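# Carry all red foam blocks onto the desk

## Task

Move each red foam block in the room onto the desk so that it rests there by itself, not held by the robot. All other objects must stay where they are on their shelves, tables or counters. The coffee table must be standing upright when the job ends, and the robot must not tip over or be left leaning; either of those means failure.

## Robot and tools

Robot: TidyBot++, a wheeled base 0.54 m long, 0.50 m wide and 0.38 m tall on four driven casters, carrying one seven-joint arm with a two-finger gripper. The shoulder sits 0.12 m ahead of the base centre at 0.68 m height. Cameras: base_camera and wrist_camera (the latter looks along the hand). Loose objects may occasionally get nudged by outside causes.

Frames: the base frame has its origin on the floor below the base centre, x ahead, y to the left, z up. hand_pose is reported in it, as the point between the finger pads; the hand's own z axis runs out along the fingers and the fingers close along its y axis. The odometry frame is the base frame as it was when the scene began. base_odometry heading is in radians, positive leftward, range -3.142 to 3.142; it counts wheel rotation, so slip looks like travel and drift of a few cm and degrees builds up. base_tilt is in degrees, positive when leaning forward or right; both carry a fixed bias of about 1 degree.

Tool execute_actions: argument actions is a list holding zero or one action object; cameras is an optional list from base_camera, wrist_camera, all (omitted or null means all, [] means none). An action may contain base, joints, speeds. base holds exactly one relative command, an offset from where the base last reported itself: translate_m (metres, forward positive, -2 to 2), strafe_m (metres, left positive, -2 to 2), or rotate_rad (radians, counter-clockwise seen from above positive, -6.3 to 6.3). joints is a set of absolute targets by name, in radians unless noted: joint_1_rad (any angle; whole arm about vertical, positive = clockwise from above, opposite to rotate_rad), joint_2_rad shoulder -2.249 to 2.249, joint_3_rad any angle, joint_4_rad elbow -2.579 to 2.579, joint_5_rad any angle, joint_6_rad wrist -2.099 to 2.099, joint_7_rad any angle (hand pointing down: positive turns it counter-clockwise from above; at 1.57 the fingers open toward robot left/right), gripper_pos 0 (open) to 1 (closed), unitless. Done tolerances: 0.039 rad for joints 1-4, 0.056 for 5-7, 0.03 for the gripper. Free-turning joints go the short way; for bigger turns send steps below half a revolution. speeds caps top speed for this action only: translate_m and strafe_m 0.05-0.5 m/s, rotate_rad 0.1-1.57 rad/s (defaults are the maxima). A base move needing over 8.667 s, or any action over 15 s, is rejected; unknown keys or out-of-range values reject the whole call with no motion. Omitted parts may still be driving toward earlier targets. An empty list just reports state and images; the pictures line gives image order.

Tool wait: seconds 0 to 10; commands nothing and returns state and images. Tool zoom_image: camera (base_camera or wrist_camera) and region [x0, y0, x1, y1] in pixels from the top-left, at most 504 x 504, on that camera's latest full image. Tool finished_scene: scene number; irreversible, reports success; call it only once the blocks rest on the desk unaided. Replying without a tool call ends everything.

Arm geometry: upper arm 0.42 m, forearm 0.31 m, hand 0.31 m to the hand point. With joint_1_rad 0, joint_3_rad 3.14, joint_5_rad 0 (roughly the start), the arm moves in the base's x-z plane; tilt from vertical (forward positive) is joint_2 for the upper arm, joint_2 - joint_4 for the forearm, joint_2 - joint_4 - joint_6 for the hand. Hand offset from shoulder: forward = sum of length*sin(tilt), up = sum of length*cos(tilt). A downward-pointing hand reaches at most about 0.94 m high, and only near the base. Folded at start, the hand points down, protrudes up to 0.08 m ahead of the base, and the elbow reaches 1.15 m. Joints move up to 1.39 rad/s (1.22 for joints 5-7). Finger gap is roughly 85*(1 - gripper_pos) mm; closed fingertips reach 20 mm beyond the hand point. At gripper_pos 1, "done" means an empty grip; "off_target" means an object stopped the fingers.

Result lines: base_status and joint_status describe how the last accepted action ended. done = reached (for the base, wheels turned fully even if slipping). off_target = stopped short, maybe still pushing. contact_stop/time_out = target dropped, holding in place. A blocked base may claim done while short. "joint command not followed" with "cause:" means a self-collision check held back the arm targets (gripper still moves); held targets may be retried each action until valid. No check protects the base from the arm. on_its_own lists uncommanded motion. motor_effort gives percent of max effort with the peak in brackets; readings are noisy and biased. "ARM HIT" flags a hard hit on base or arm.

Accuracy: friction leaves the hand 1-2 cm off (more when extended); to correct, send each joint its previous command plus (desired minus measured). Trust camera images over hand_pose. Held loads make the arm sag; while holding, never command a joint to its current reading.

Avoid: knocking over the coffee table or disturbing other items; dropping, slamming or hard shoving; driving while the arm is caught above about 0.8 m (tipping risk), or pushing/pulling sideways on a raised hand. Torque sensors beyond 104.5 N m (joints 1-4) or 51.3 N m (5-7) trigger a 10 s arm and gripper freeze; warnings come at 56.7 and 29.4. Holding loads heats motors: MOTOR HOT from 60 °C, and at 75 °C an OVER-TEMPERATURE FAULT lets the arm sink, with affected keys showing limit_stop_at_motor_heat; resend targets afterwards. The robot holds its last command while you think, so keep replies short and motions efficient.

Each tool is called after "Call:" as a command line: name --argument value for each argument, lists and objects as JSON in quotes; but a table of rows of numbers goes row by row, as --pt "numbers of a row", without its own name.

## Session

I'll start by looking at the current state.

Call:
execute_actions --actions '[]'

Scene clock: 0.00 s.
base_odometry: x=+0.000 y=+0.000 heading=+0.000 (m, m, rad; odometry frame)
base_tilt: forward=+0.3 right=-0.5 (deg)
base_status: not commanded
joint_positions: joint_1_rad=+0.049 joint_2_rad=-0.337 joint_3_rad=+3.148 joint_4_rad=-2.529 joint_5_rad=+0.043 joint_6_rad=-0.890 joint_7_rad=+1.583 gripper_pos=+0.000
joint_status: not commanded
motor_effort: joint_1_rad=+0 joint_2_rad=+0 joint_3_rad=+0 joint_4_rad=+9 joint_5_rad=+2 joint_6_rad=-2 joint_7_rad=+0 (%)
hand_pose: x=+0.2537 y=-0.0162 z=+0.5854 quat_wxyz=(+0.017, +0.999, -0.008, +0.029) (m; base frame)
pictures: base_camera, wrist_camera
Images, in order (width x height): base_camera 644x364, wrist_camera 644x476.

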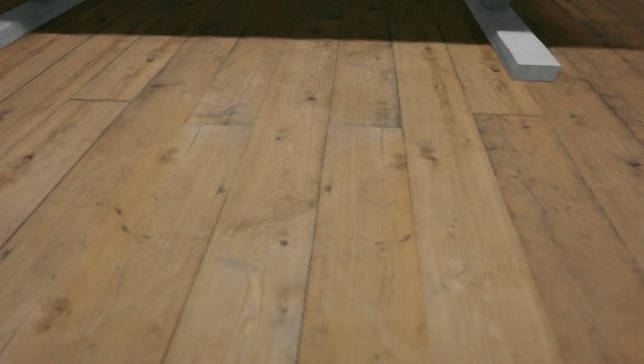

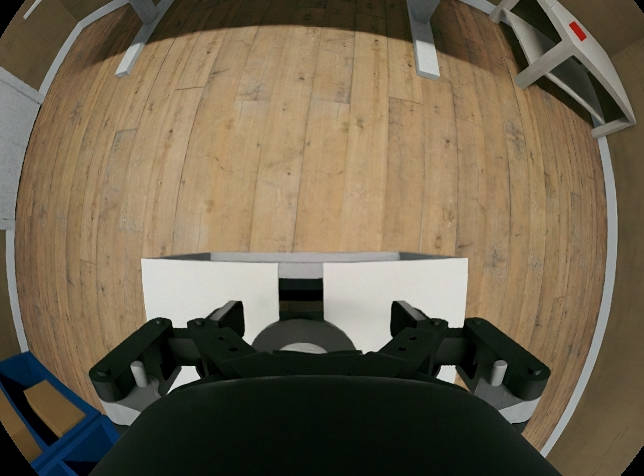

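Call:
execute_actions --actions '[{"joints": {"joint_6_rad": 0.3}}]'

Scene clock: 2.20 s.
base_odometry: x=+0.000 y=+0.000 heading=+0.000 (m, m, rad; odometry frame)
base_tilt: forward=+0.3 right=-0.5 (deg)
base_status: not commanded
joint_positions: joint_1_rad=+0.049 joint_2_rad=-0.337 joint_3_rad=+3.148 joint_4_rad=-2.528 joint_5_rad=+0.043 joint_6_rad=+0.301 joint_7_rad=+1.583 gripper_pos=+0.000
joint_status: all done
motor_effort: joint_1_rad=+0(0) joint_2_rad=-6(6) joint_3_rad=+1(0) joint_4_rad=+17(17) joint_5_rad=+1(1) joint_6_rad=+7(7) joint_7_rad=+1(1) (%)
hand_pose: x=+0.5310 y=-0.0172 z=+0.7983 quat_wxyz=(+0.025, +0.811, +0.003, +0.585) (m; base frame)
pictures: base_camera, wrist_camera
Images, in order (width x height): base_camera 644x364, wrist_camera 644x476.

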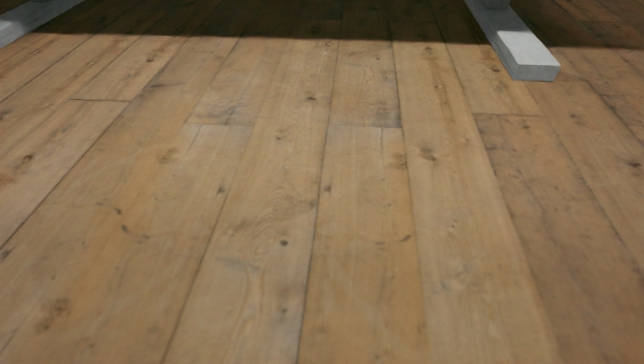

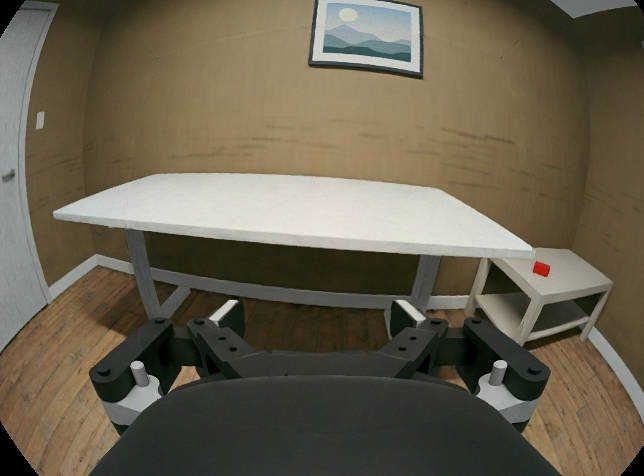

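Call:
execute_actions --actions '[{"joints": {"joint_1_rad": 1.6}}]' --cameras '["wrist_camera"]'

Scene clock: 5.37 s.
base_odometry: x=+0.000 y=+0.000 heading=+0.000 (m, m, rad; odometry frame)
base_tilt: forward=+0.3 right=-0.5 (deg)
base_status: not commanded
joint_positions: joint_1_rad=+1.589 joint_2_rad=-0.337 joint_3_rad=+3.148 joint_4_rad=-2.528 joint_5_rad=+0.043 joint_6_rad=+0.301 joint_7_rad=+1.583 gripper_pos=+0.000
joint_status: all done
motor_effort: joint_1_rad=+0(1) joint_2_rad=-6(6) joint_3_rad=+0(0) joint_4_rad=+18(17) joint_5_rad=+1(0) joint_6_rad=+7(7) joint_7_rad=+1(0) (%)
hand_pose: x=+0.1142 y=-0.4124 z=+0.7983 quat_wxyz=(+0.426, +0.584, -0.563, +0.402) (m; base frame)
pictures: wrist_camera
Images, in order (width x height): wrist_camera 644x476.

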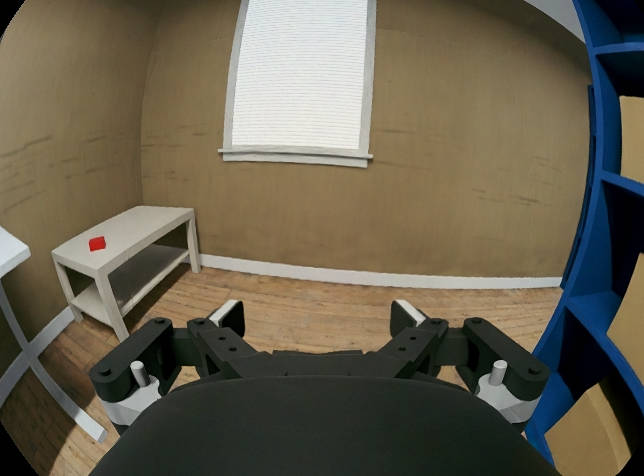

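Call:
execute_actions --actions '[{"joints": {"joint_1_rad": 3.14}}]' --cameras '["wrist_camera"]'

Scene clock: 8.37 s.
base_odometry: x=+0.000 y=+0.000 heading=+0.000 (m, m, rad; odometry frame)
base_tilt: forward=+0.3 right=-0.5 (deg)
base_status: not commanded
joint_positions: joint_1_rad=+3.129 joint_2_rad=-0.337 joint_3_rad=+3.148 joint_4_rad=-2.528 joint_5_rad=+0.043 joint_6_rad=+0.301 joint_7_rad=+1.583 gripper_pos=+0.000
joint_status: all done
motor_effort: joint_1_rad=+0(0) joint_2_rad=-6(6) joint_3_rad=+0(0) joint_4_rad=+17(17) joint_5_rad=+1(0) joint_6_rad=+6(8) joint_7_rad=+0(0) (%)
hand_pose: x=-0.2933 y=-0.0079 z=+0.7983 quat_wxyz=(+0.585, +0.027, -0.810, -0.008) (m; base frame)
pictures: wrist_camera
Images, in order (width x height): wrist_camera 644x476.

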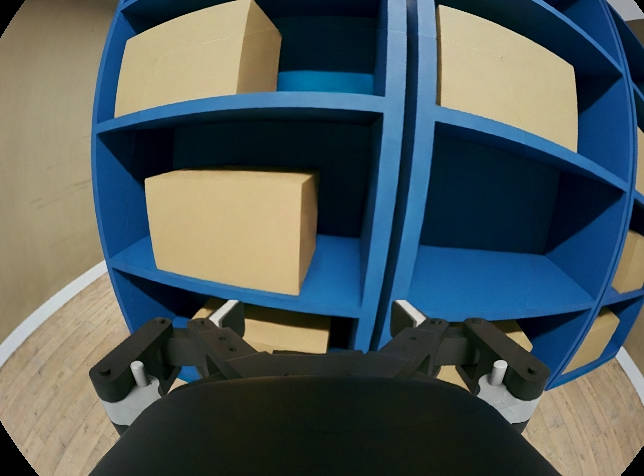

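Call:
execute_actions --actions '[{"joints": {"joint_1_rad": 4.5}}]' --cameras '["wrist_camera"]'

Scene clock: 11.23 s.
base_odometry: x=+0.000 y=+0.000 heading=+0.000 (m, m, rad; odometry frame)
base_tilt: forward=+0.3 right=-0.5 (deg)
base_status: not commanded
joint_positions: joint_1_rad=+4.489 joint_2_rad=-0.337 joint_3_rad=+3.148 joint_4_rad=-2.528 joint_5_rad=+0.043 joint_6_rad=+0.301 joint_7_rad=+1.583 gripper_pos=+0.000
joint_status: all done
motor_effort: joint_1_rad=+0(0) joint_2_rad=-6(7) joint_3_rad=-1(0) joint_4_rad=+17(17) joint_5_rad=+1(0) joint_6_rad=+7(7) joint_7_rad=+0(0) (%)
hand_pose: x=+0.0251 y=+0.4015 z=+0.7983 quat_wxyz=(+0.450, -0.488, -0.647, -0.374) (m; base frame)
pictures: wrist_camera
Images, in order (width x height): wrist_camera 644x476.

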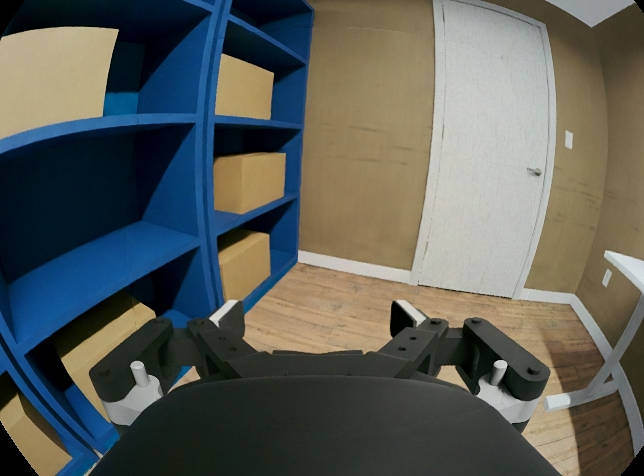

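Call:
zoom_image --camera "wrist_camera" --region '[0, 0, 330, 330]'

Call:
zoom_image --camera "wrist_camera" --region '[0, 220, 256, 476]'

Region (0, 0, 330, 330) of wrist_camera's 644x476 image, scaled by 1.527.

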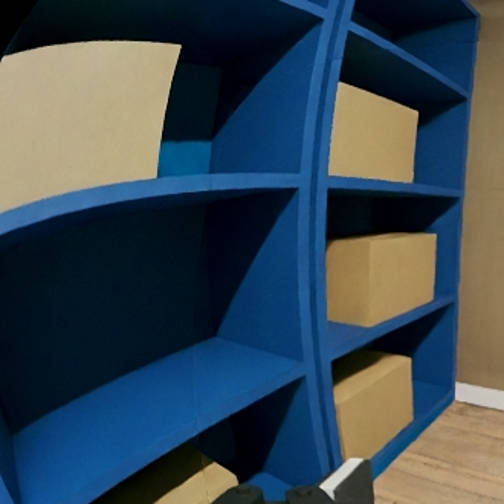

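Region (0, 220, 256, 476) of wrist_camera's 644x476 image, scaled by 1.969.

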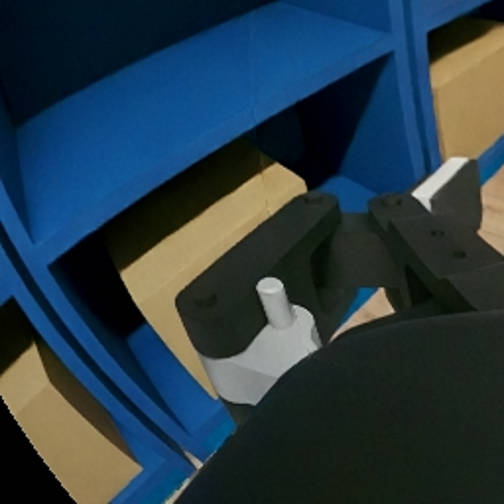

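Call:
execute_actions --actions '[{"base": {"strafe_m": -1.2}, "joints": {"joint_1_rad": 3.3}}]'

Scene clock: 17.73 s.
base_odometry: x=+0.001 y=-1.200 heading=+0.000 (m, m, rad; odometry frame)
base_tilt: forward=+0.2 right=-0.5 (deg)
base_status: done
joint_positions: joint_1_rad=+3.310 joint_2_rad=-0.336 joint_3_rad=+3.148 joint_4_rad=-2.528 joint_5_rad=+0.043 joint_6_rad=+0.301 joint_7_rad=+1.583 gripper_pos=+0.000
joint_status: all done
motor_effort: joint_1_rad=+0(2) joint_2_rad=-6(10) joint_3_rad=+0(2) joint_4_rad=+17(17) joint_5_rad=+0(0) joint_6_rad=+7(7) joint_7_rad=+1(0) (%)
hand_pose: x=-0.2880 y=+0.0662 z=+0.7983 quat_wxyz=(+0.582, -0.046, -0.809, -0.060) (m; base frame)
pictures: base_camera, wrist_camera
Images, in order (width x height): base_camera 644x364, wrist_camera 644x476.

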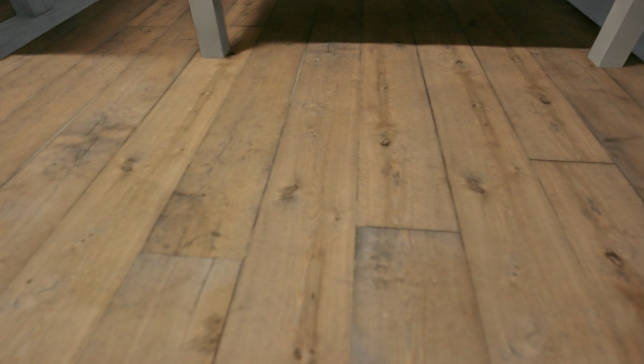

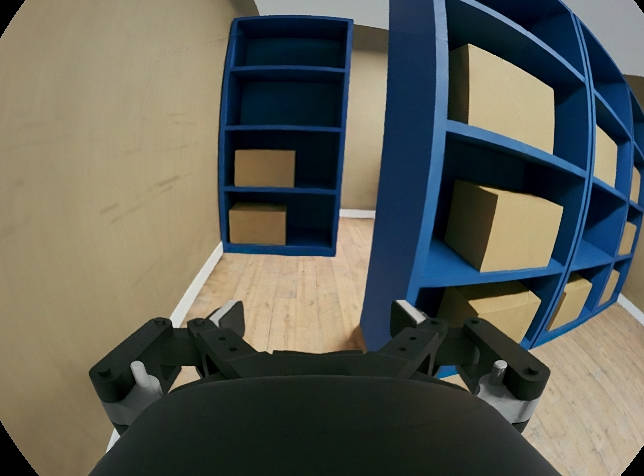

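Call:
execute_actions --actions '[{"base": {"translate_m": 0.3}, "joints": {"joint_1_rad": 0.0, "joint_6_rad": -0.3}}]'

Scene clock: 23.17 s.
base_odometry: x=+0.301 y=-1.200 heading=+0.000 (m, m, rad; odometry frame)
base_tilt: forward=+0.3 right=-0.5 (deg)
base_status: done
joint_positions: joint_1_rad=+6.272 joint_2_rad=-0.337 joint_3_rad=+3.148 joint_4_rad=-2.528 joint_5_rad=+0.043 joint_6_rad=-0.278 joint_7_rad=+1.583 gripper_pos=+0.000
joint_status: all done
motor_effort: joint_1_rad=+0(1) joint_2_rad=-5(10) joint_3_rad=+0(1) joint_4_rad=+16(17) joint_5_rad=+1(0) joint_6_rad=+4(8) joint_7_rad=+0(0) (%)
hand_pose: x=+0.4298 y=-0.0005 z=+0.6528 quat_wxyz=(-0.013, -0.944, -0.026, -0.330) (m; base frame)
pictures: base_camera, wrist_camera
Images, in order (width x height): base_camera 644x364, wrist_camera 644x476.

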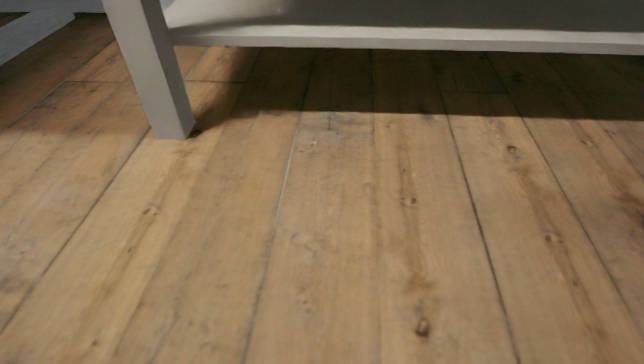

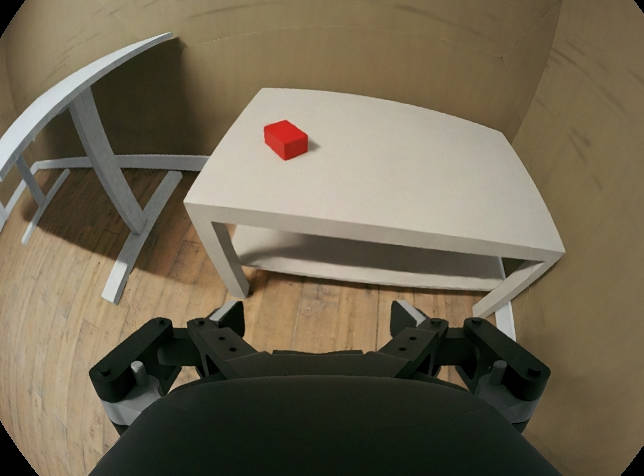

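Call:
execute_actions --actions '[{"base": {"translate_m": 0.35}, "joints": {"joint_1_rad": -0.18, "joint_2_rad": 0.438, "joint_3_rad": 3.14, "joint_4_rad": -1.362, "joint_5_rad": 0.0, "joint_6_rad": -1.342}}]'

Scene clock: 28.07 s.
base_odometry: x=+0.651 y=-1.201 heading=+0.000 (m, m, rad; odometry frame)
base_tilt: forward=+0.3 right=-0.5 (deg)
base_status: done
joint_positions: joint_1_rad=+6.116 joint_2_rad=+0.419 joint_3_rad=+3.148 joint_4_rad=-1.377 joint_5_rad=+0.022 joint_6_rad=-1.320 joint_7_rad=+1.583 gripper_pos=+0.000
joint_status: all done
motor_effort: joint_1_rad=+0(0) joint_2_rad=-32(33) joint_3_rad=+0(1) joint_4_rad=+15(17) joint_5_rad=+1(1) joint_6_rad=-1(5) joint_7_rad=+1(0) (%)
hand_pose: x=+0.5990 y=+0.0731 z=+0.6850 quat_wxyz=(-0.011, -0.996, -0.090, -0.014) (m; base frame)
pictures: base_camera, wrist_camera
Images, in order (width x height): base_camera 644x364, wrist_camera 644x476.

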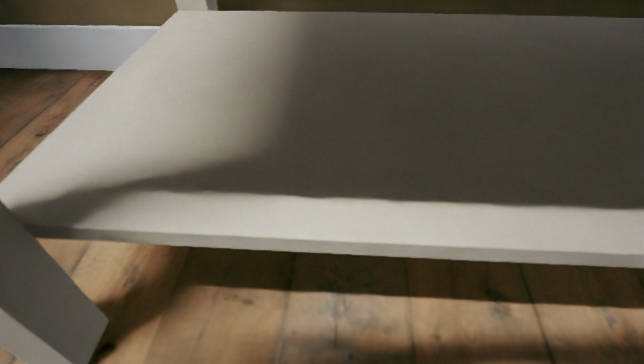

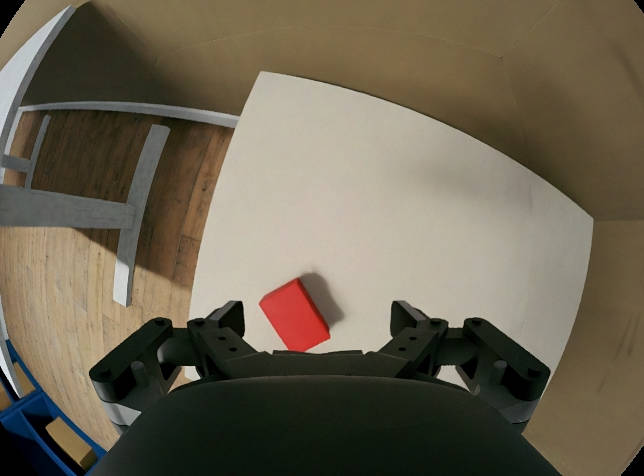

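Call:
zoom_image --camera "wrist_camera" --region '[200, 240, 440, 380]'

Region (200, 240, 440, 380) of wrist_camera's 644x476 image, scaled by 2.100; it fills the top 294 rows of this view, and the rest is white.

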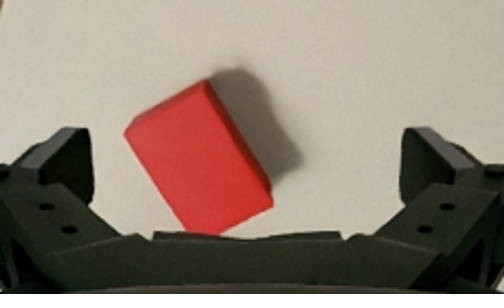

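Call:
execute_actions --actions '[{"joints": {"joint_1_rad": -0.242, "joint_2_rad": 0.463, "joint_4_rad": -1.715, "joint_6_rad": -0.993, "joint_7_rad": 2.04}}]' --cameras '["wrist_camera"]'

Scene clock: 32.30 s.
base_odometry: x=+0.651 y=-1.201 heading=+0.000 (m, m, rad; odometry frame)
base_tilt: forward=+0.3 right=-0.5 (deg)
base_status: not commanded
joint_positions: joint_1_rad=+6.054 joint_2_rad=+0.448 joint_3_rad=+3.148 joint_4_rad=-1.702 joint_5_rad=+0.022 joint_6_rad=-1.014 joint_7_rad=+2.007 gripper_pos=+0.000
joint_status: all done
motor_effort: joint_1_rad=+0(0) joint_2_rad=-31(32) joint_3_rad=+0(0) joint_4_rad=+12(15) joint_5_rad=+1(1) joint_6_rad=-1(1) joint_7_rad=+0(1) (%)
hand_pose: x=+0.5474 y=+0.0927 z=+0.5779 quat_wxyz=(-0.009, -0.944, -0.330, +0.012) (m; base frame)
pictures: wrist_camera
Images, in order (width x height): wrist_camera 644x476.

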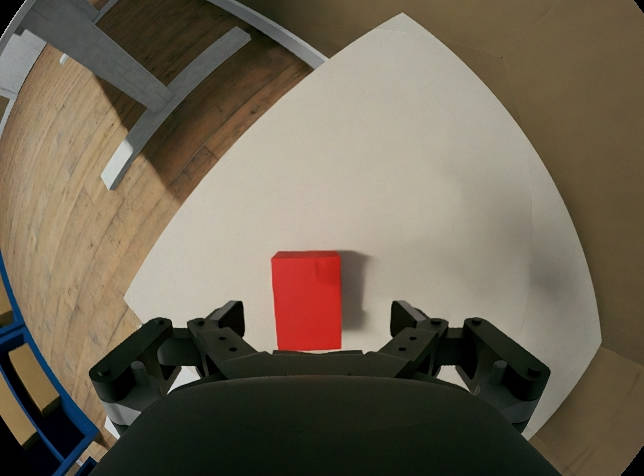

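Call:
execute_actions --actions '[{"joints": {"joint_1_rad": -0.261, "joint_2_rad": 0.517, "joint_4_rad": -1.821, "joint_6_rad": -0.812}}]' --cameras '["wrist_camera"]'

Scene clock: 35.10 s.
base_odometry: x=+0.651 y=-1.201 heading=+0.000 (m, m, rad; odometry frame)
base_tilt: forward=+0.3 right=-0.5 (deg)
base_status: not commanded
joint_positions: joint_1_rad=+6.034 joint_2_rad=+0.506 joint_3_rad=+3.148 joint_4_rad=-1.811 joint_5_rad=+0.022 joint_6_rad=-0.832 joint_7_rad=+2.007 gripper_pos=+0.000
joint_status: all done
motor_effort: joint_1_rad=+0(0) joint_2_rad=-31(33) joint_3_rad=+0(1) joint_4_rad=+11(13) joint_5_rad=+1(0) joint_6_rad=-1(1) joint_7_rad=+1(0) (%)
hand_pose: x=+0.5396 y=+0.1004 z=+0.5249 quat_wxyz=(-0.009, -0.940, -0.341, +0.005) (m; base frame)
pictures: wrist_camera
Images, in order (width x height): wrist_camera 644x476.

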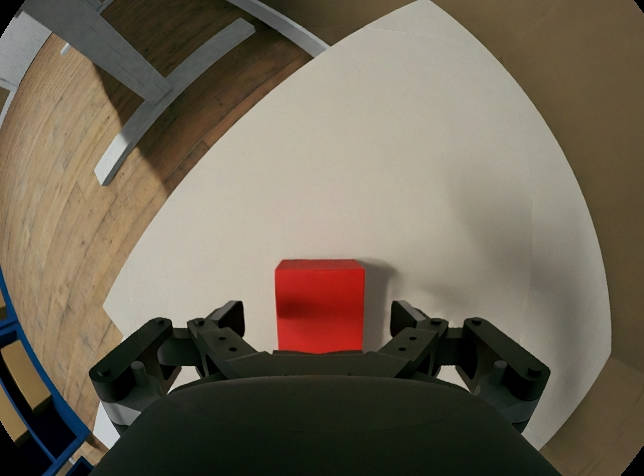

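Call:
zoom_image --camera "wrist_camera" --region '[220, 240, 420, 360]'

Region (220, 240, 420, 360) of wrist_camera's 644x476 image, scaled by 2.520; it fills the top 302 rows of this view, and the rest is white.

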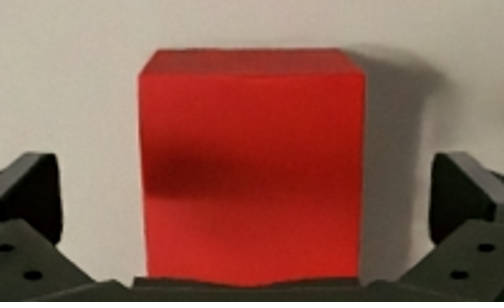

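Call:
execute_actions --actions '[{"joints": {"joint_2_rad": 0.608, "joint_4_rad": -1.874, "joint_6_rad": -0.658}}]' --cameras '["wrist_camera"]'

Scene clock: 38.20 s.
base_odometry: x=+0.651 y=-1.201 heading=+0.000 (m, m, rad; odometry frame)
base_tilt: forward=+0.3 right=-0.5 (deg)
base_status: not commanded
joint_positions: joint_1_rad=+6.034 joint_2_rad=+0.601 joint_3_rad=+3.148 joint_4_rad=-1.862 joint_5_rad=+0.022 joint_6_rad=-0.676 joint_7_rad=+2.007 gripper_pos=+0.000
joint_status: all done
motor_effort: joint_1_rad=+0(0) joint_2_rad=-33(34) joint_3_rad=+0(1) joint_4_rad=+9(11) joint_5_rad=+1(1) joint_6_rad=-1(1) joint_7_rad=-1(0) (%)
hand_pose: x=+0.5432 y=+0.1020 z=+0.4729 quat_wxyz=(-0.009, -0.940, -0.342, -0.001) (m; base frame)
pictures: wrist_camera
Images, in order (width x height): wrist_camera 644x476.

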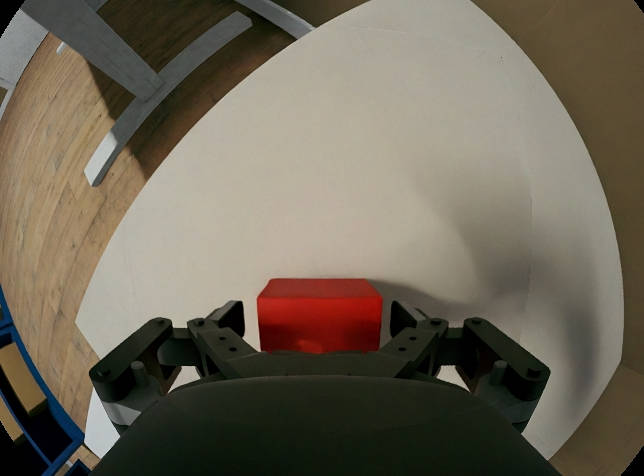

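Call:
execute_actions --actions '[{"joints": {"gripper_pos": 1.0}}]' --cameras '["wrist_camera"]'

Scene clock: 39.73 s.
base_odometry: x=+0.651 y=-1.201 heading=+0.000 (m, m, rad; odometry frame)
base_tilt: forward=+0.3 right=-0.5 (deg)
base_status: not commanded
joint_positions: joint_1_rad=+6.034 joint_2_rad=+0.597 joint_3_rad=+3.148 joint_4_rad=-1.863 joint_5_rad=+0.022 joint_6_rad=-0.675 joint_7_rad=+2.007 gripper_pos=+0.389
joint_status: gripper_pos off_target (ended at +0.389, target +1.000)
motor_effort: joint_1_rad=+0(1) joint_2_rad=-32(34) joint_3_rad=+0(1) joint_4_rad=+9(10) joint_5_rad=+1(1) joint_6_rad=-1(2) joint_7_rad=+1(1) (%)
hand_pose: x=+0.5437 y=+0.1022 z=+0.4743 quat_wxyz=(-0.009, -0.940, -0.342, -0.002) (m; base frame)
pictures: wrist_camera
Images, in order (width x height): wrist_camera 644x476.

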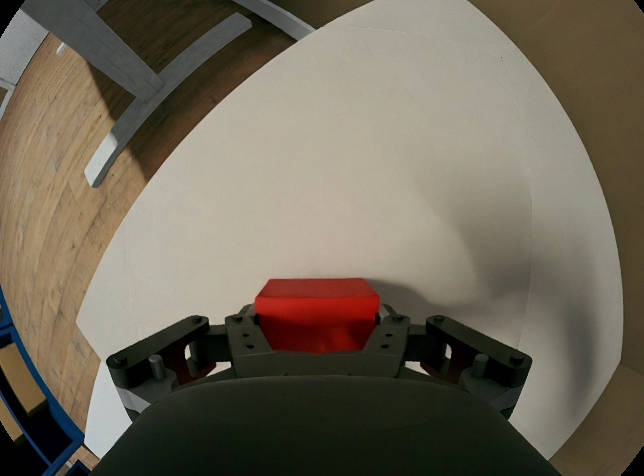

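Call:
execute_actions --actions '[{"base": {"strafe_m": 0.15}, "joints": {"joint_2_rad": 0.334, "joint_4_rad": -0.89, "joint_6_rad": -1.925}}]'

Scene clock: 49.40 s.
base_odometry: x=+0.651 y=-1.050 heading=-0.001 (m, m, rad; odometry frame)
base_tilt: forward=+0.3 right=-0.5 (deg)
base_status: done
joint_positions: joint_1_rad=+6.019 joint_2_rad=+0.350 joint_3_rad=+3.141 joint_4_rad=-0.904 joint_5_rad=+0.018 joint_6_rad=-1.906 joint_7_rad=+2.007 gripper_pos=+0.389
joint_status: all done
motor_effort: joint_1_rad=+0(3) joint_2_rad=-30(37) joint_3_rad=+0(2) joint_4_rad=+14(13) joint_5_rad=+1(0) joint_6_rad=-2(1) joint_7_rad=+1(1) (%)
hand_pose: x=+0.5418 y=+0.1105 z=+0.8638 quat_wxyz=(-0.008, -0.940, -0.341, +0.010) (m; base frame)
pictures: base_camera, wrist_camera
Images, in order (width x height): base_camera 644x364, wrist_camera 644x476.

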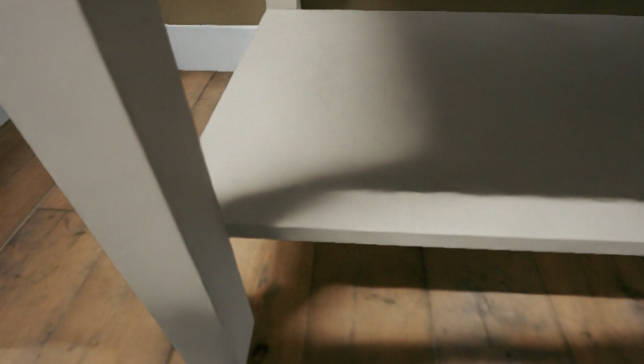

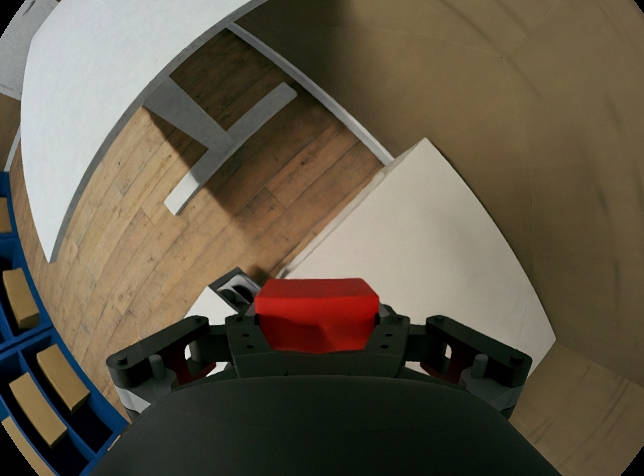

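Call:
execute_actions --actions '[{"base": {"strafe_m": 0.3}, "joints": {"joint_1_rad": -0.8, "joint_2_rad": 0.44, "joint_4_rad": -0.80, "joint_6_rad": -1.90}}]'

Scene clock: 52.17 s.
base_odometry: x=+0.652 y=-0.750 heading=-0.001 (m, m, rad; odometry frame)
base_tilt: forward=+0.3 right=-0.5 (deg)
base_status: done
joint_positions: joint_1_rad=+5.484 joint_2_rad=+0.433 joint_3_rad=+3.136 joint_4_rad=-0.819 joint_5_rad=+0.015 joint_6_rad=-1.906 joint_7_rad=+2.007 gripper_pos=+0.389
joint_status: all done
motor_effort: joint_1_rad=+0(3) joint_2_rad=-33(35) joint_3_rad=-1(2) joint_4_rad=+15(15) joint_5_rad=+1(2) joint_6_rad=-1(1) joint_7_rad=+0(0) (%)
hand_pose: x=+0.4475 y=+0.3360 z=+0.8508 quat_wxyz=(-0.008, -0.815, -0.579, +0.007) (m; base frame)
pictures: base_camera, wrist_camera
Images, in order (width x height): base_camera 644x364, wrist_camera 644x476.

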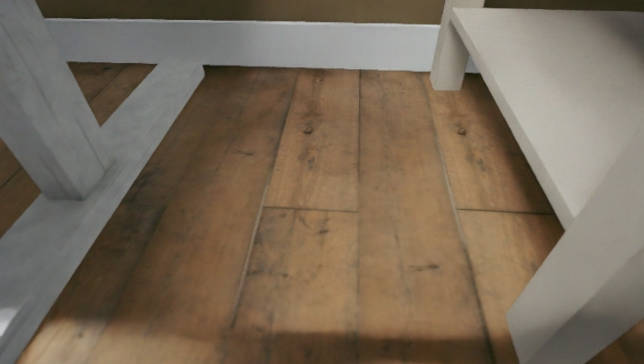

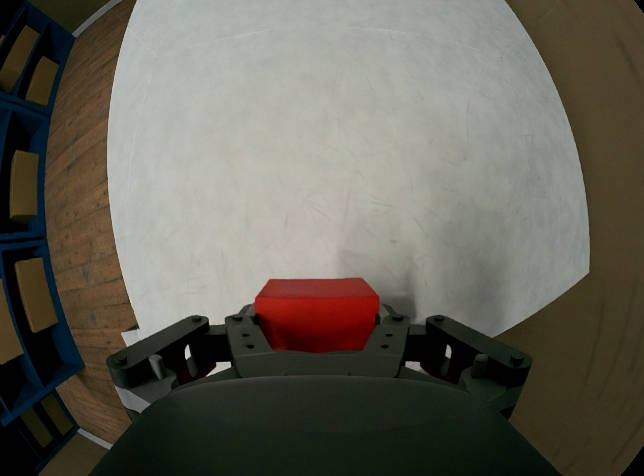

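Call:
execute_actions --actions '[{"joints": {"joint_2_rad": 0.545, "joint_4_rad": -0.87, "joint_6_rad": -1.727}}]' --cameras '["wrist_camera"]'

Scene clock: 53.90 s.
base_odometry: x=+0.652 y=-0.750 heading=-0.001 (m, m, rad; odometry frame)
base_tilt: forward=+0.2 right=-0.5 (deg)
base_status: not commanded
joint_positions: joint_1_rad=+5.484 joint_2_rad=+0.549 joint_3_rad=+3.136 joint_4_rad=-0.861 joint_5_rad=+0.015 joint_6_rad=-1.741 joint_7_rad=+2.007 gripper_pos=+0.389
joint_status: all done
motor_effort: joint_1_rad=+0(0) joint_2_rad=-38(42) joint_3_rad=+0(1) joint_4_rad=+15(17) joint_5_rad=+1(0) joint_6_rad=-1(0) joint_7_rad=+0(0) (%)
hand_pose: x=+0.4870 y=+0.3767 z=+0.7798 quat_wxyz=(-0.007, -0.814, -0.580, +0.004) (m; base frame)
pictures: wrist_camera
Images, in order (width x height): wrist_camera 644x476.

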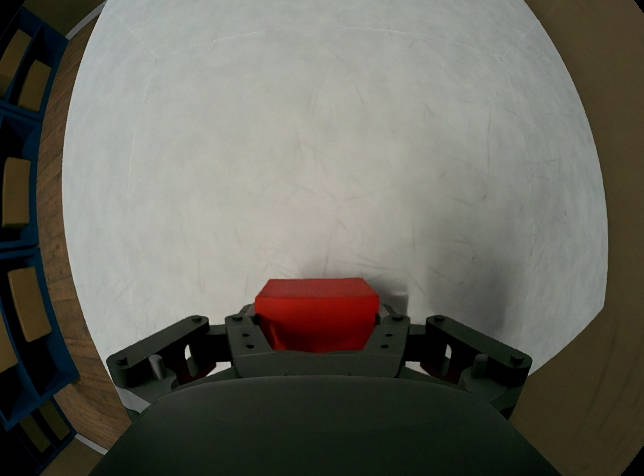

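Call:
zoom_image --camera "wrist_camera" --region '[230, 240, 450, 350]'

Region (230, 240, 450, 350) of wrist_camera's 644x476 image, scaled by 2.291.

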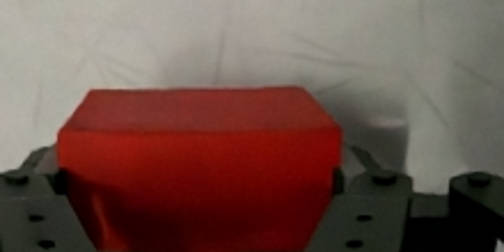

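Call:
execute_actions --actions '[{"joints": {"joint_2_rad": 0.578, "joint_6_rad": -1.69}}]' --cameras '["wrist_camera"]'

Scene clock: 55.93 s.
base_odometry: x=+0.652 y=-0.750 heading=-0.001 (m, m, rad; odometry frame)
base_tilt: forward=+0.3 right=-0.5 (deg)
base_status: not commanded
joint_positions: joint_1_rad=+5.484 joint_2_rad=+0.565 joint_3_rad=+3.136 joint_4_rad=-0.861 joint_5_rad=+0.015 joint_6_rad=-1.709 joint_7_rad=+2.007 gripper_pos=+0.389
joint_status: all done
motor_effort: joint_1_rad=+0(0) joint_2_rad=-39(39) joint_3_rad=-1(1) joint_4_rad=+15(16) joint_5_rad=+1(1) joint_6_rad=-1(1) joint_7_rad=+0(0) (%)
hand_pose: x=+0.4951 y=+0.3850 z=+0.7711 quat_wxyz=(-0.005, -0.814, -0.580, -0.004) (m; base frame)
pictures: wrist_camera
Images, in order (width x height): wrist_camera 644x476.

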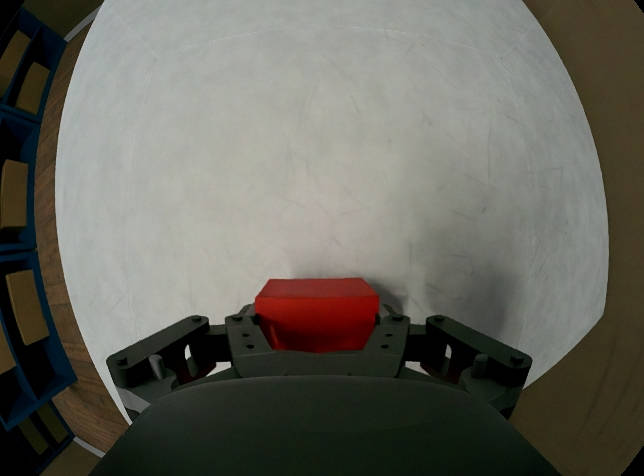

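Call:
execute_actions --actions '[{"joints": {"joint_2_rad": 0.602}}]' --cameras '["wrist_camera"]'

Scene clock: 56.93 s.
base_odometry: x=+0.652 y=-0.750 heading=-0.001 (m, m, rad; odometry frame)
base_tilt: forward=+0.3 right=-0.5 (deg)
base_status: not commanded
joint_positions: joint_1_rad=+5.484 joint_2_rad=+0.587 joint_3_rad=+3.136 joint_4_rad=-0.861 joint_5_rad=+0.015 joint_6_rad=-1.709 joint_7_rad=+2.007 gripper_pos=+0.389
joint_status: all done
motor_effort: joint_1_rad=+0(0) joint_2_rad=-39(39) joint_3_rad=-1(0) joint_4_rad=+15(15) joint_5_rad=+1(0) joint_6_rad=-2(1) joint_7_rad=+0(1) (%)
hand_pose: x=+0.4964 y=+0.3863 z=+0.7594 quat_wxyz=(-0.007, -0.814, -0.580, +0.007) (m; base frame)
pictures: wrist_camera
Images, in order (width x height): wrist_camera 644x476.

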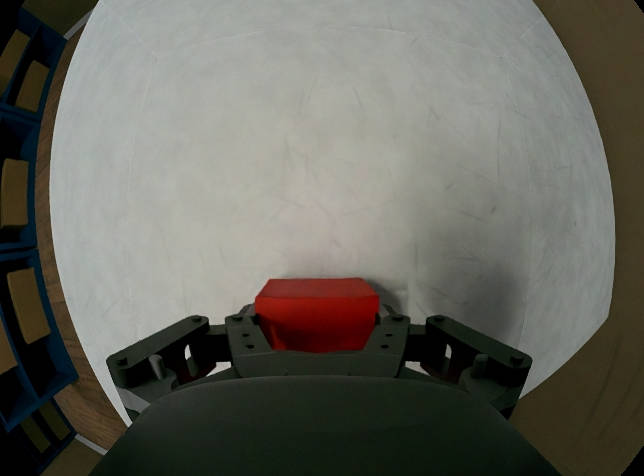

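Call:
zoom_image --camera "wrist_camera" --region '[230, 240, 450, 350]'

Region (230, 240, 450, 350) of wrist_camera's 644x476 image, scaled by 2.291.

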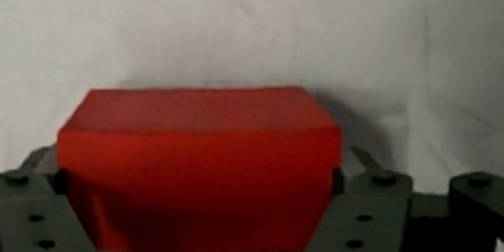

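Call:
execute_actions --actions '[{"joints": {"joint_2_rad": 0.622, "joint_6_rad": -1.66}}]' --cameras '["wrist_camera"]'

Scene clock: 58.23 s.
base_odometry: x=+0.652 y=-0.750 heading=-0.001 (m, m, rad; odometry frame)
base_tilt: forward=+0.3 right=-0.5 (deg)
base_status: not commanded
joint_positions: joint_1_rad=+5.484 joint_2_rad=+0.606 joint_3_rad=+3.136 joint_4_rad=-0.861 joint_5_rad=+0.015 joint_6_rad=-1.679 joint_7_rad=+2.007 gripper_pos=+0.389
joint_status: all done
motor_effort: joint_1_rad=+0(0) joint_2_rad=-39(40) joint_3_rad=+0(0) joint_4_rad=+15(15) joint_5_rad=+1(0) joint_6_rad=-2(1) joint_7_rad=+0(0) (%)
hand_pose: x=+0.5038 y=+0.3940 z=+0.7487 quat_wxyz=(-0.006, -0.814, -0.581, +0.001) (m; base frame)
pictures: wrist_camera
Images, in order (width x height): wrist_camera 644x476.

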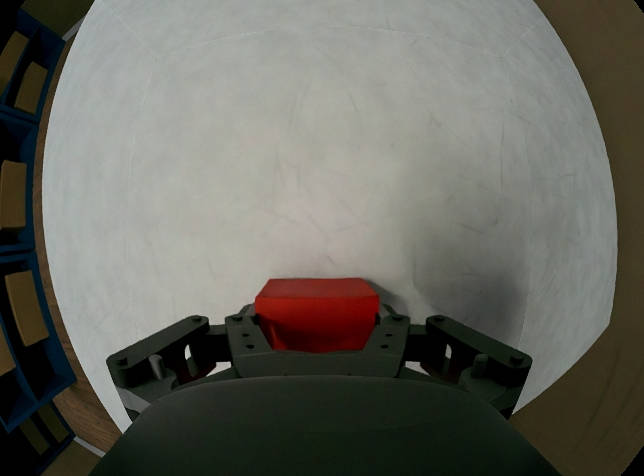

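Call:
execute_actions --actions '[{"joints": {"joint_2_rad": 0.64}}]' --cameras '[]'

Scene clock: 59.07 s.
base_odometry: x=+0.652 y=-0.750 heading=-0.001 (m, m, rad; odometry frame)
base_tilt: forward=+0.3 right=-0.5 (deg)
base_status: not commanded
joint_positions: joint_1_rad=+5.484 joint_2_rad=+0.616 joint_3_rad=+3.136 joint_4_rad=-0.861 joint_5_rad=+0.015 joint_6_rad=-1.679 joint_7_rad=+2.007 gripper_pos=+0.389
joint_status: all done
motor_effort: joint_1_rad=+0(1) joint_2_rad=-32(40) joint_3_rad=-1(1) joint_4_rad=+12(15) joint_5_rad=+0(0) joint_6_rad=-1(0) joint_7_rad=+1(1) (%)
hand_pose: x=+0.5042 y=+0.3945 z=+0.7435 quat_wxyz=(-0.007, -0.814, -0.581, +0.006) (m; base frame)
pictures: none
No camera images: the call's "cameras" was empty. Leave "cameras" out to get every camera's image.

Contact made at z≈0.744. Releasing.

Call:
execute_actions --actions '[{"joints": {"gripper_pos": 0.0, "joint_2_rad": 0.62}}]' --cameras '["wrist_camera"]'

Scene clock: 60.40 s.
base_odometry: x=+0.652 y=-0.750 heading=-0.001 (m, m, rad; odometry frame)
base_tilt: forward=+0.3 right=-0.5 (deg)
base_status: not commanded
joint_positions: joint_1_rad=+5.484 joint_2_rad=+0.615 joint_3_rad=+3.136 joint_4_rad=-0.864 joint_5_rad=+0.015 joint_6_rad=-1.678 joint_7_rad=+2.007 gripper_pos=+0.000
joint_status: all done
motor_effort: joint_1_rad=+0(0) joint_2_rad=-40(41) joint_3_rad=+0(1) joint_4_rad=+15(15) joint_5_rad=+1(1) joint_6_rad=-1(2) joint_7_rad=+0(0) (%)
hand_pose: x=+0.5039 y=+0.3941 z=+0.7435 quat_wxyz=(-0.007, -0.814, -0.581, +0.006) (m; base frame)
pictures: wrist_camera
Images, in order (width x height): wrist_camera 644x476.

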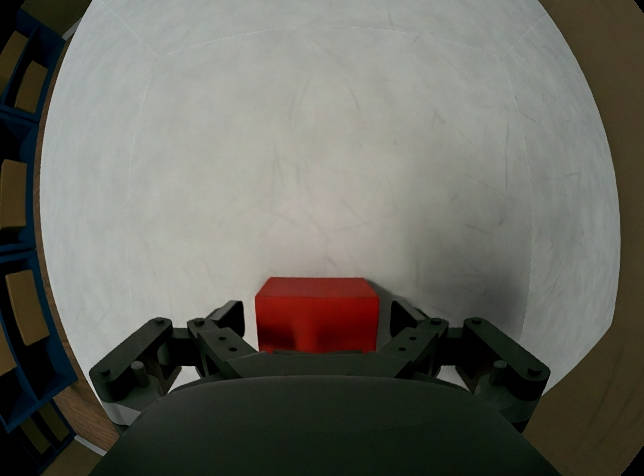

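Call:
execute_actions --actions '[{"joints": {"joint_2_rad": 0.42}}]' --cameras '[]'

Call:
execute_actions --actions '[{"base": {"translate_m": -0.2}, "joints": {"joint_1_rad": 3.5, "joint_2_rad": 0.0, "joint_4_rad": 0.0, "joint_6_rad": -1.75, "joint_7_rad": 1.57}}]'

Scene clock: 62.27 s.
base_odometry: x=+0.652 y=-0.750 heading=-0.001 (m, m, rad; odometry frame)
base_tilt: forward=+0.3 right=-0.5 (deg)
base_status: not commanded
joint_positions: joint_1_rad=+5.484 joint_2_rad=+0.415 joint_3_rad=+3.136 joint_4_rad=-0.864 joint_5_rad=+0.015 joint_6_rad=-1.678 joint_7_rad=+2.007 gripper_pos=+0.000
joint_status: all done
motor_effort: joint_1_rad=+0(0) joint_2_rad=-32(44) joint_3_rad=+0(1) joint_4_rad=+15(16) joint_5_rad=+1(0) joint_6_rad=+1(1) joint_7_rad=+0(0) (%)
hand_pose: x=+0.4878 y=+0.3775 z=+0.8514 quat_wxyz=(+0.011, -0.811, -0.578, -0.092) (m; base frame)
pictures: none
No camera images: the call's "cameras" was empty. Leave "cameras" out to get every camera's image.

Scene clock: 65.37 s.
base_odometry: x=+0.451 y=-0.750 heading=-0.001 (m, m, rad; odometry frame)
base_tilt: forward=+0.2 right=-0.5 (deg)
base_status: done
joint_positions: joint_1_rad=+3.512 joint_2_rad=+0.016 joint_3_rad=+3.140 joint_4_rad=-0.015 joint_5_rad=+0.015 joint_6_rad=-1.727 joint_7_rad=+1.606 gripper_pos=+0.000
joint_status: all done
motor_effort: joint_1_rad=+0(3) joint_2_rad=-6(37) joint_3_rad=-1(2) joint_4_rad=+4(16) joint_5_rad=+1(2) joint_6_rad=+8(7) joint_7_rad=+0(0) (%)
hand_pose: x=-0.1804 y=+0.1193 z=+1.3588 quat_wxyz=(+0.624, -0.134, -0.758, -0.133) (m; base frame)
pictures: base_camera, wrist_camera
Images, in order (width x height): base_camera 644x364, wrist_camera 644x476.

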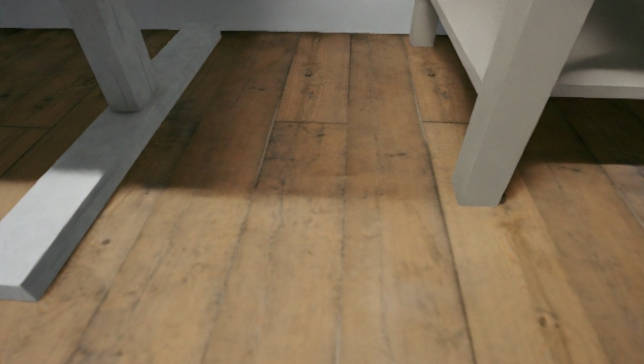

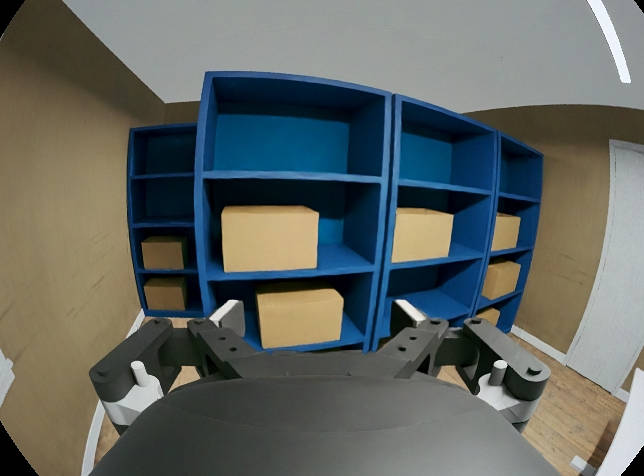

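Call:
zoom_image --camera "wrist_camera" --region '[120, 60, 560, 360]'

Region (120, 60, 560, 360) of wrist_camera's 644x476 image, scaled by 1.145; it fills the top 344 rows of this view, and the rest is white.

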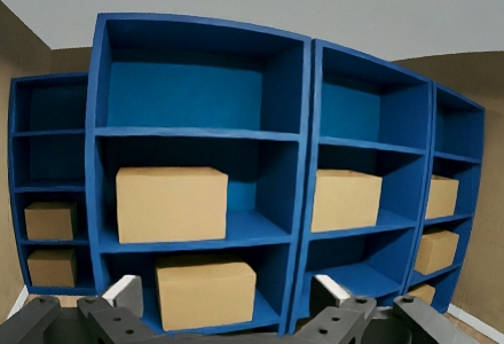

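Call:
execute_actions --actions '[{"base": {"strafe_m": -0.52}, "joints": {"joint_1_rad": 3.14, "joint_6_rad": -2.0}}]' --cameras '["wrist_camera"]'

Scene clock: 68.90 s.
base_odometry: x=+0.451 y=-1.270 heading=-0.001 (m, m, rad; odometry frame)
base_tilt: forward=+0.2 right=-0.5 (deg)
base_status: done
joint_positions: joint_1_rad=+3.150 joint_2_rad=+0.016 joint_3_rad=+3.140 joint_4_rad=-0.015 joint_5_rad=+0.015 joint_6_rad=-1.980 joint_7_rad=+1.606 gripper_pos=+0.000
joint_status: all done
motor_effort: joint_1_rad=+0(1) joint_2_rad=-6(10) joint_3_rad=+0(0) joint_4_rad=+4(6) joint_5_rad=+1(2) joint_6_rad=+7(8) joint_7_rad=+0(0) (%)
hand_pose: x=-0.1790 y=+0.0049 z=+1.2842 quat_wxyz=(+0.536, +0.006, -0.844, -0.015) (m; base frame)
pictures: wrist_camera
Images, in order (width x height): wrist_camera 644x476.

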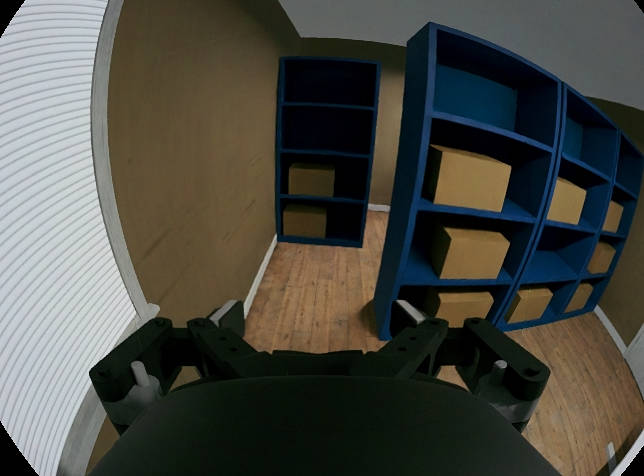

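Call:
execute_actions --actions '[{"base": {"translate_m": -1.9}, "joints": {"joint_1_rad": 3.9}}]'

Scene clock: 74.37 s.
base_odometry: x=-1.449 y=-1.268 heading=-0.001 (m, m, rad; odometry frame)
base_tilt: forward=+0.2 right=-0.5 (deg)
base_status: done
joint_positions: joint_1_rad=+3.888 joint_2_rad=+0.002 joint_3_rad=+3.140 joint_4_rad=-0.012 joint_5_rad=+0.015 joint_6_rad=-1.980 joint_7_rad=+1.606 gripper_pos=+0.000
joint_status: all done
motor_effort: joint_1_rad=+0(0) joint_2_rad=-5(9) joint_3_rad=+0(0) joint_4_rad=+4(5) joint_5_rad=+1(1) joint_6_rad=+7(7) joint_7_rad=+1(0) (%)
hand_pose: x=-0.0915 y=+0.1982 z=+1.2889 quat_wxyz=(+0.500, -0.298, -0.785, -0.210) (m; base frame)
pictures: base_camera, wrist_camera
Images, in order (width x height): base_camera 644x364, wrist_camera 644x476.

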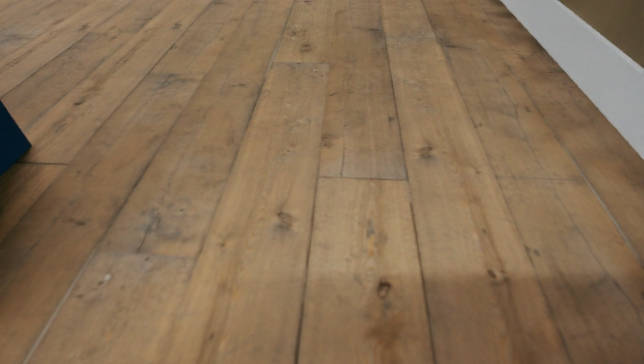

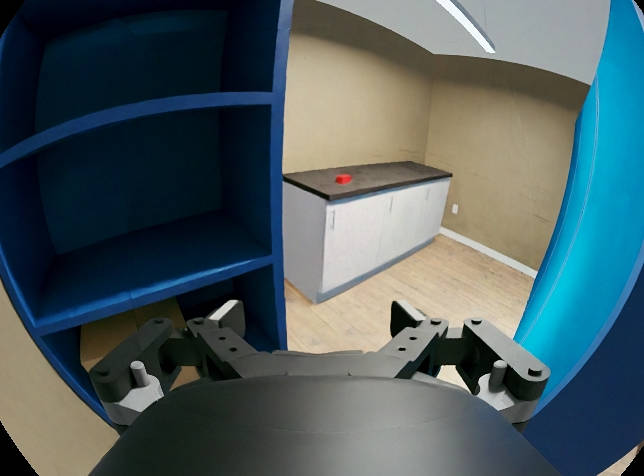

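Call:
execute_actions --actions '[{"joints": {"joint_1_rad": 4.4, "joint_4_rad": -0.8}}]' --cameras '["wrist_camera"]'

Scene clock: 77.03 s.
base_odometry: x=-1.449 y=-1.268 heading=-0.001 (m, m, rad; odometry frame)
base_tilt: forward=+0.3 right=-0.5 (deg)
base_status: not commanded
joint_positions: joint_1_rad=+4.388 joint_2_rad=+0.002 joint_3_rad=+3.140 joint_4_rad=-0.787 joint_5_rad=+0.015 joint_6_rad=-1.980 joint_7_rad=+1.606 gripper_pos=+0.000
joint_status: all done
motor_effort: joint_1_rad=+0(0) joint_2_rad=-14(15) joint_3_rad=+0(0) joint_4_rad=+13(12) joint_5_rad=+1(1) joint_6_rad=+2(6) joint_7_rad=+1(1) (%)
hand_pose: x=+0.0139 y=+0.3204 z=+1.0341 quat_wxyz=(+0.145, -0.562, -0.806, -0.116) (m; base frame)
pictures: wrist_camera
Images, in order (width x height): wrist_camera 644x476.

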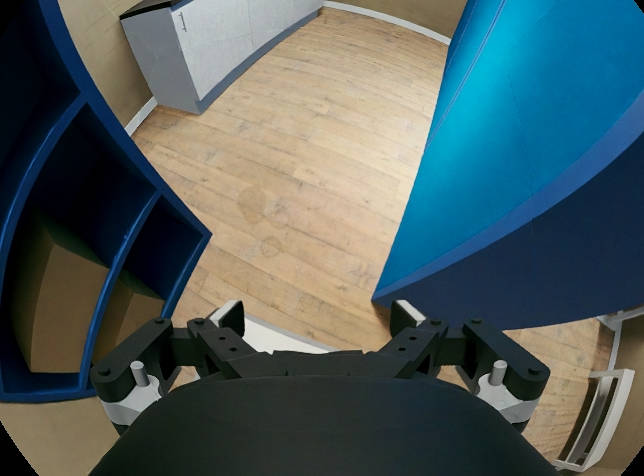

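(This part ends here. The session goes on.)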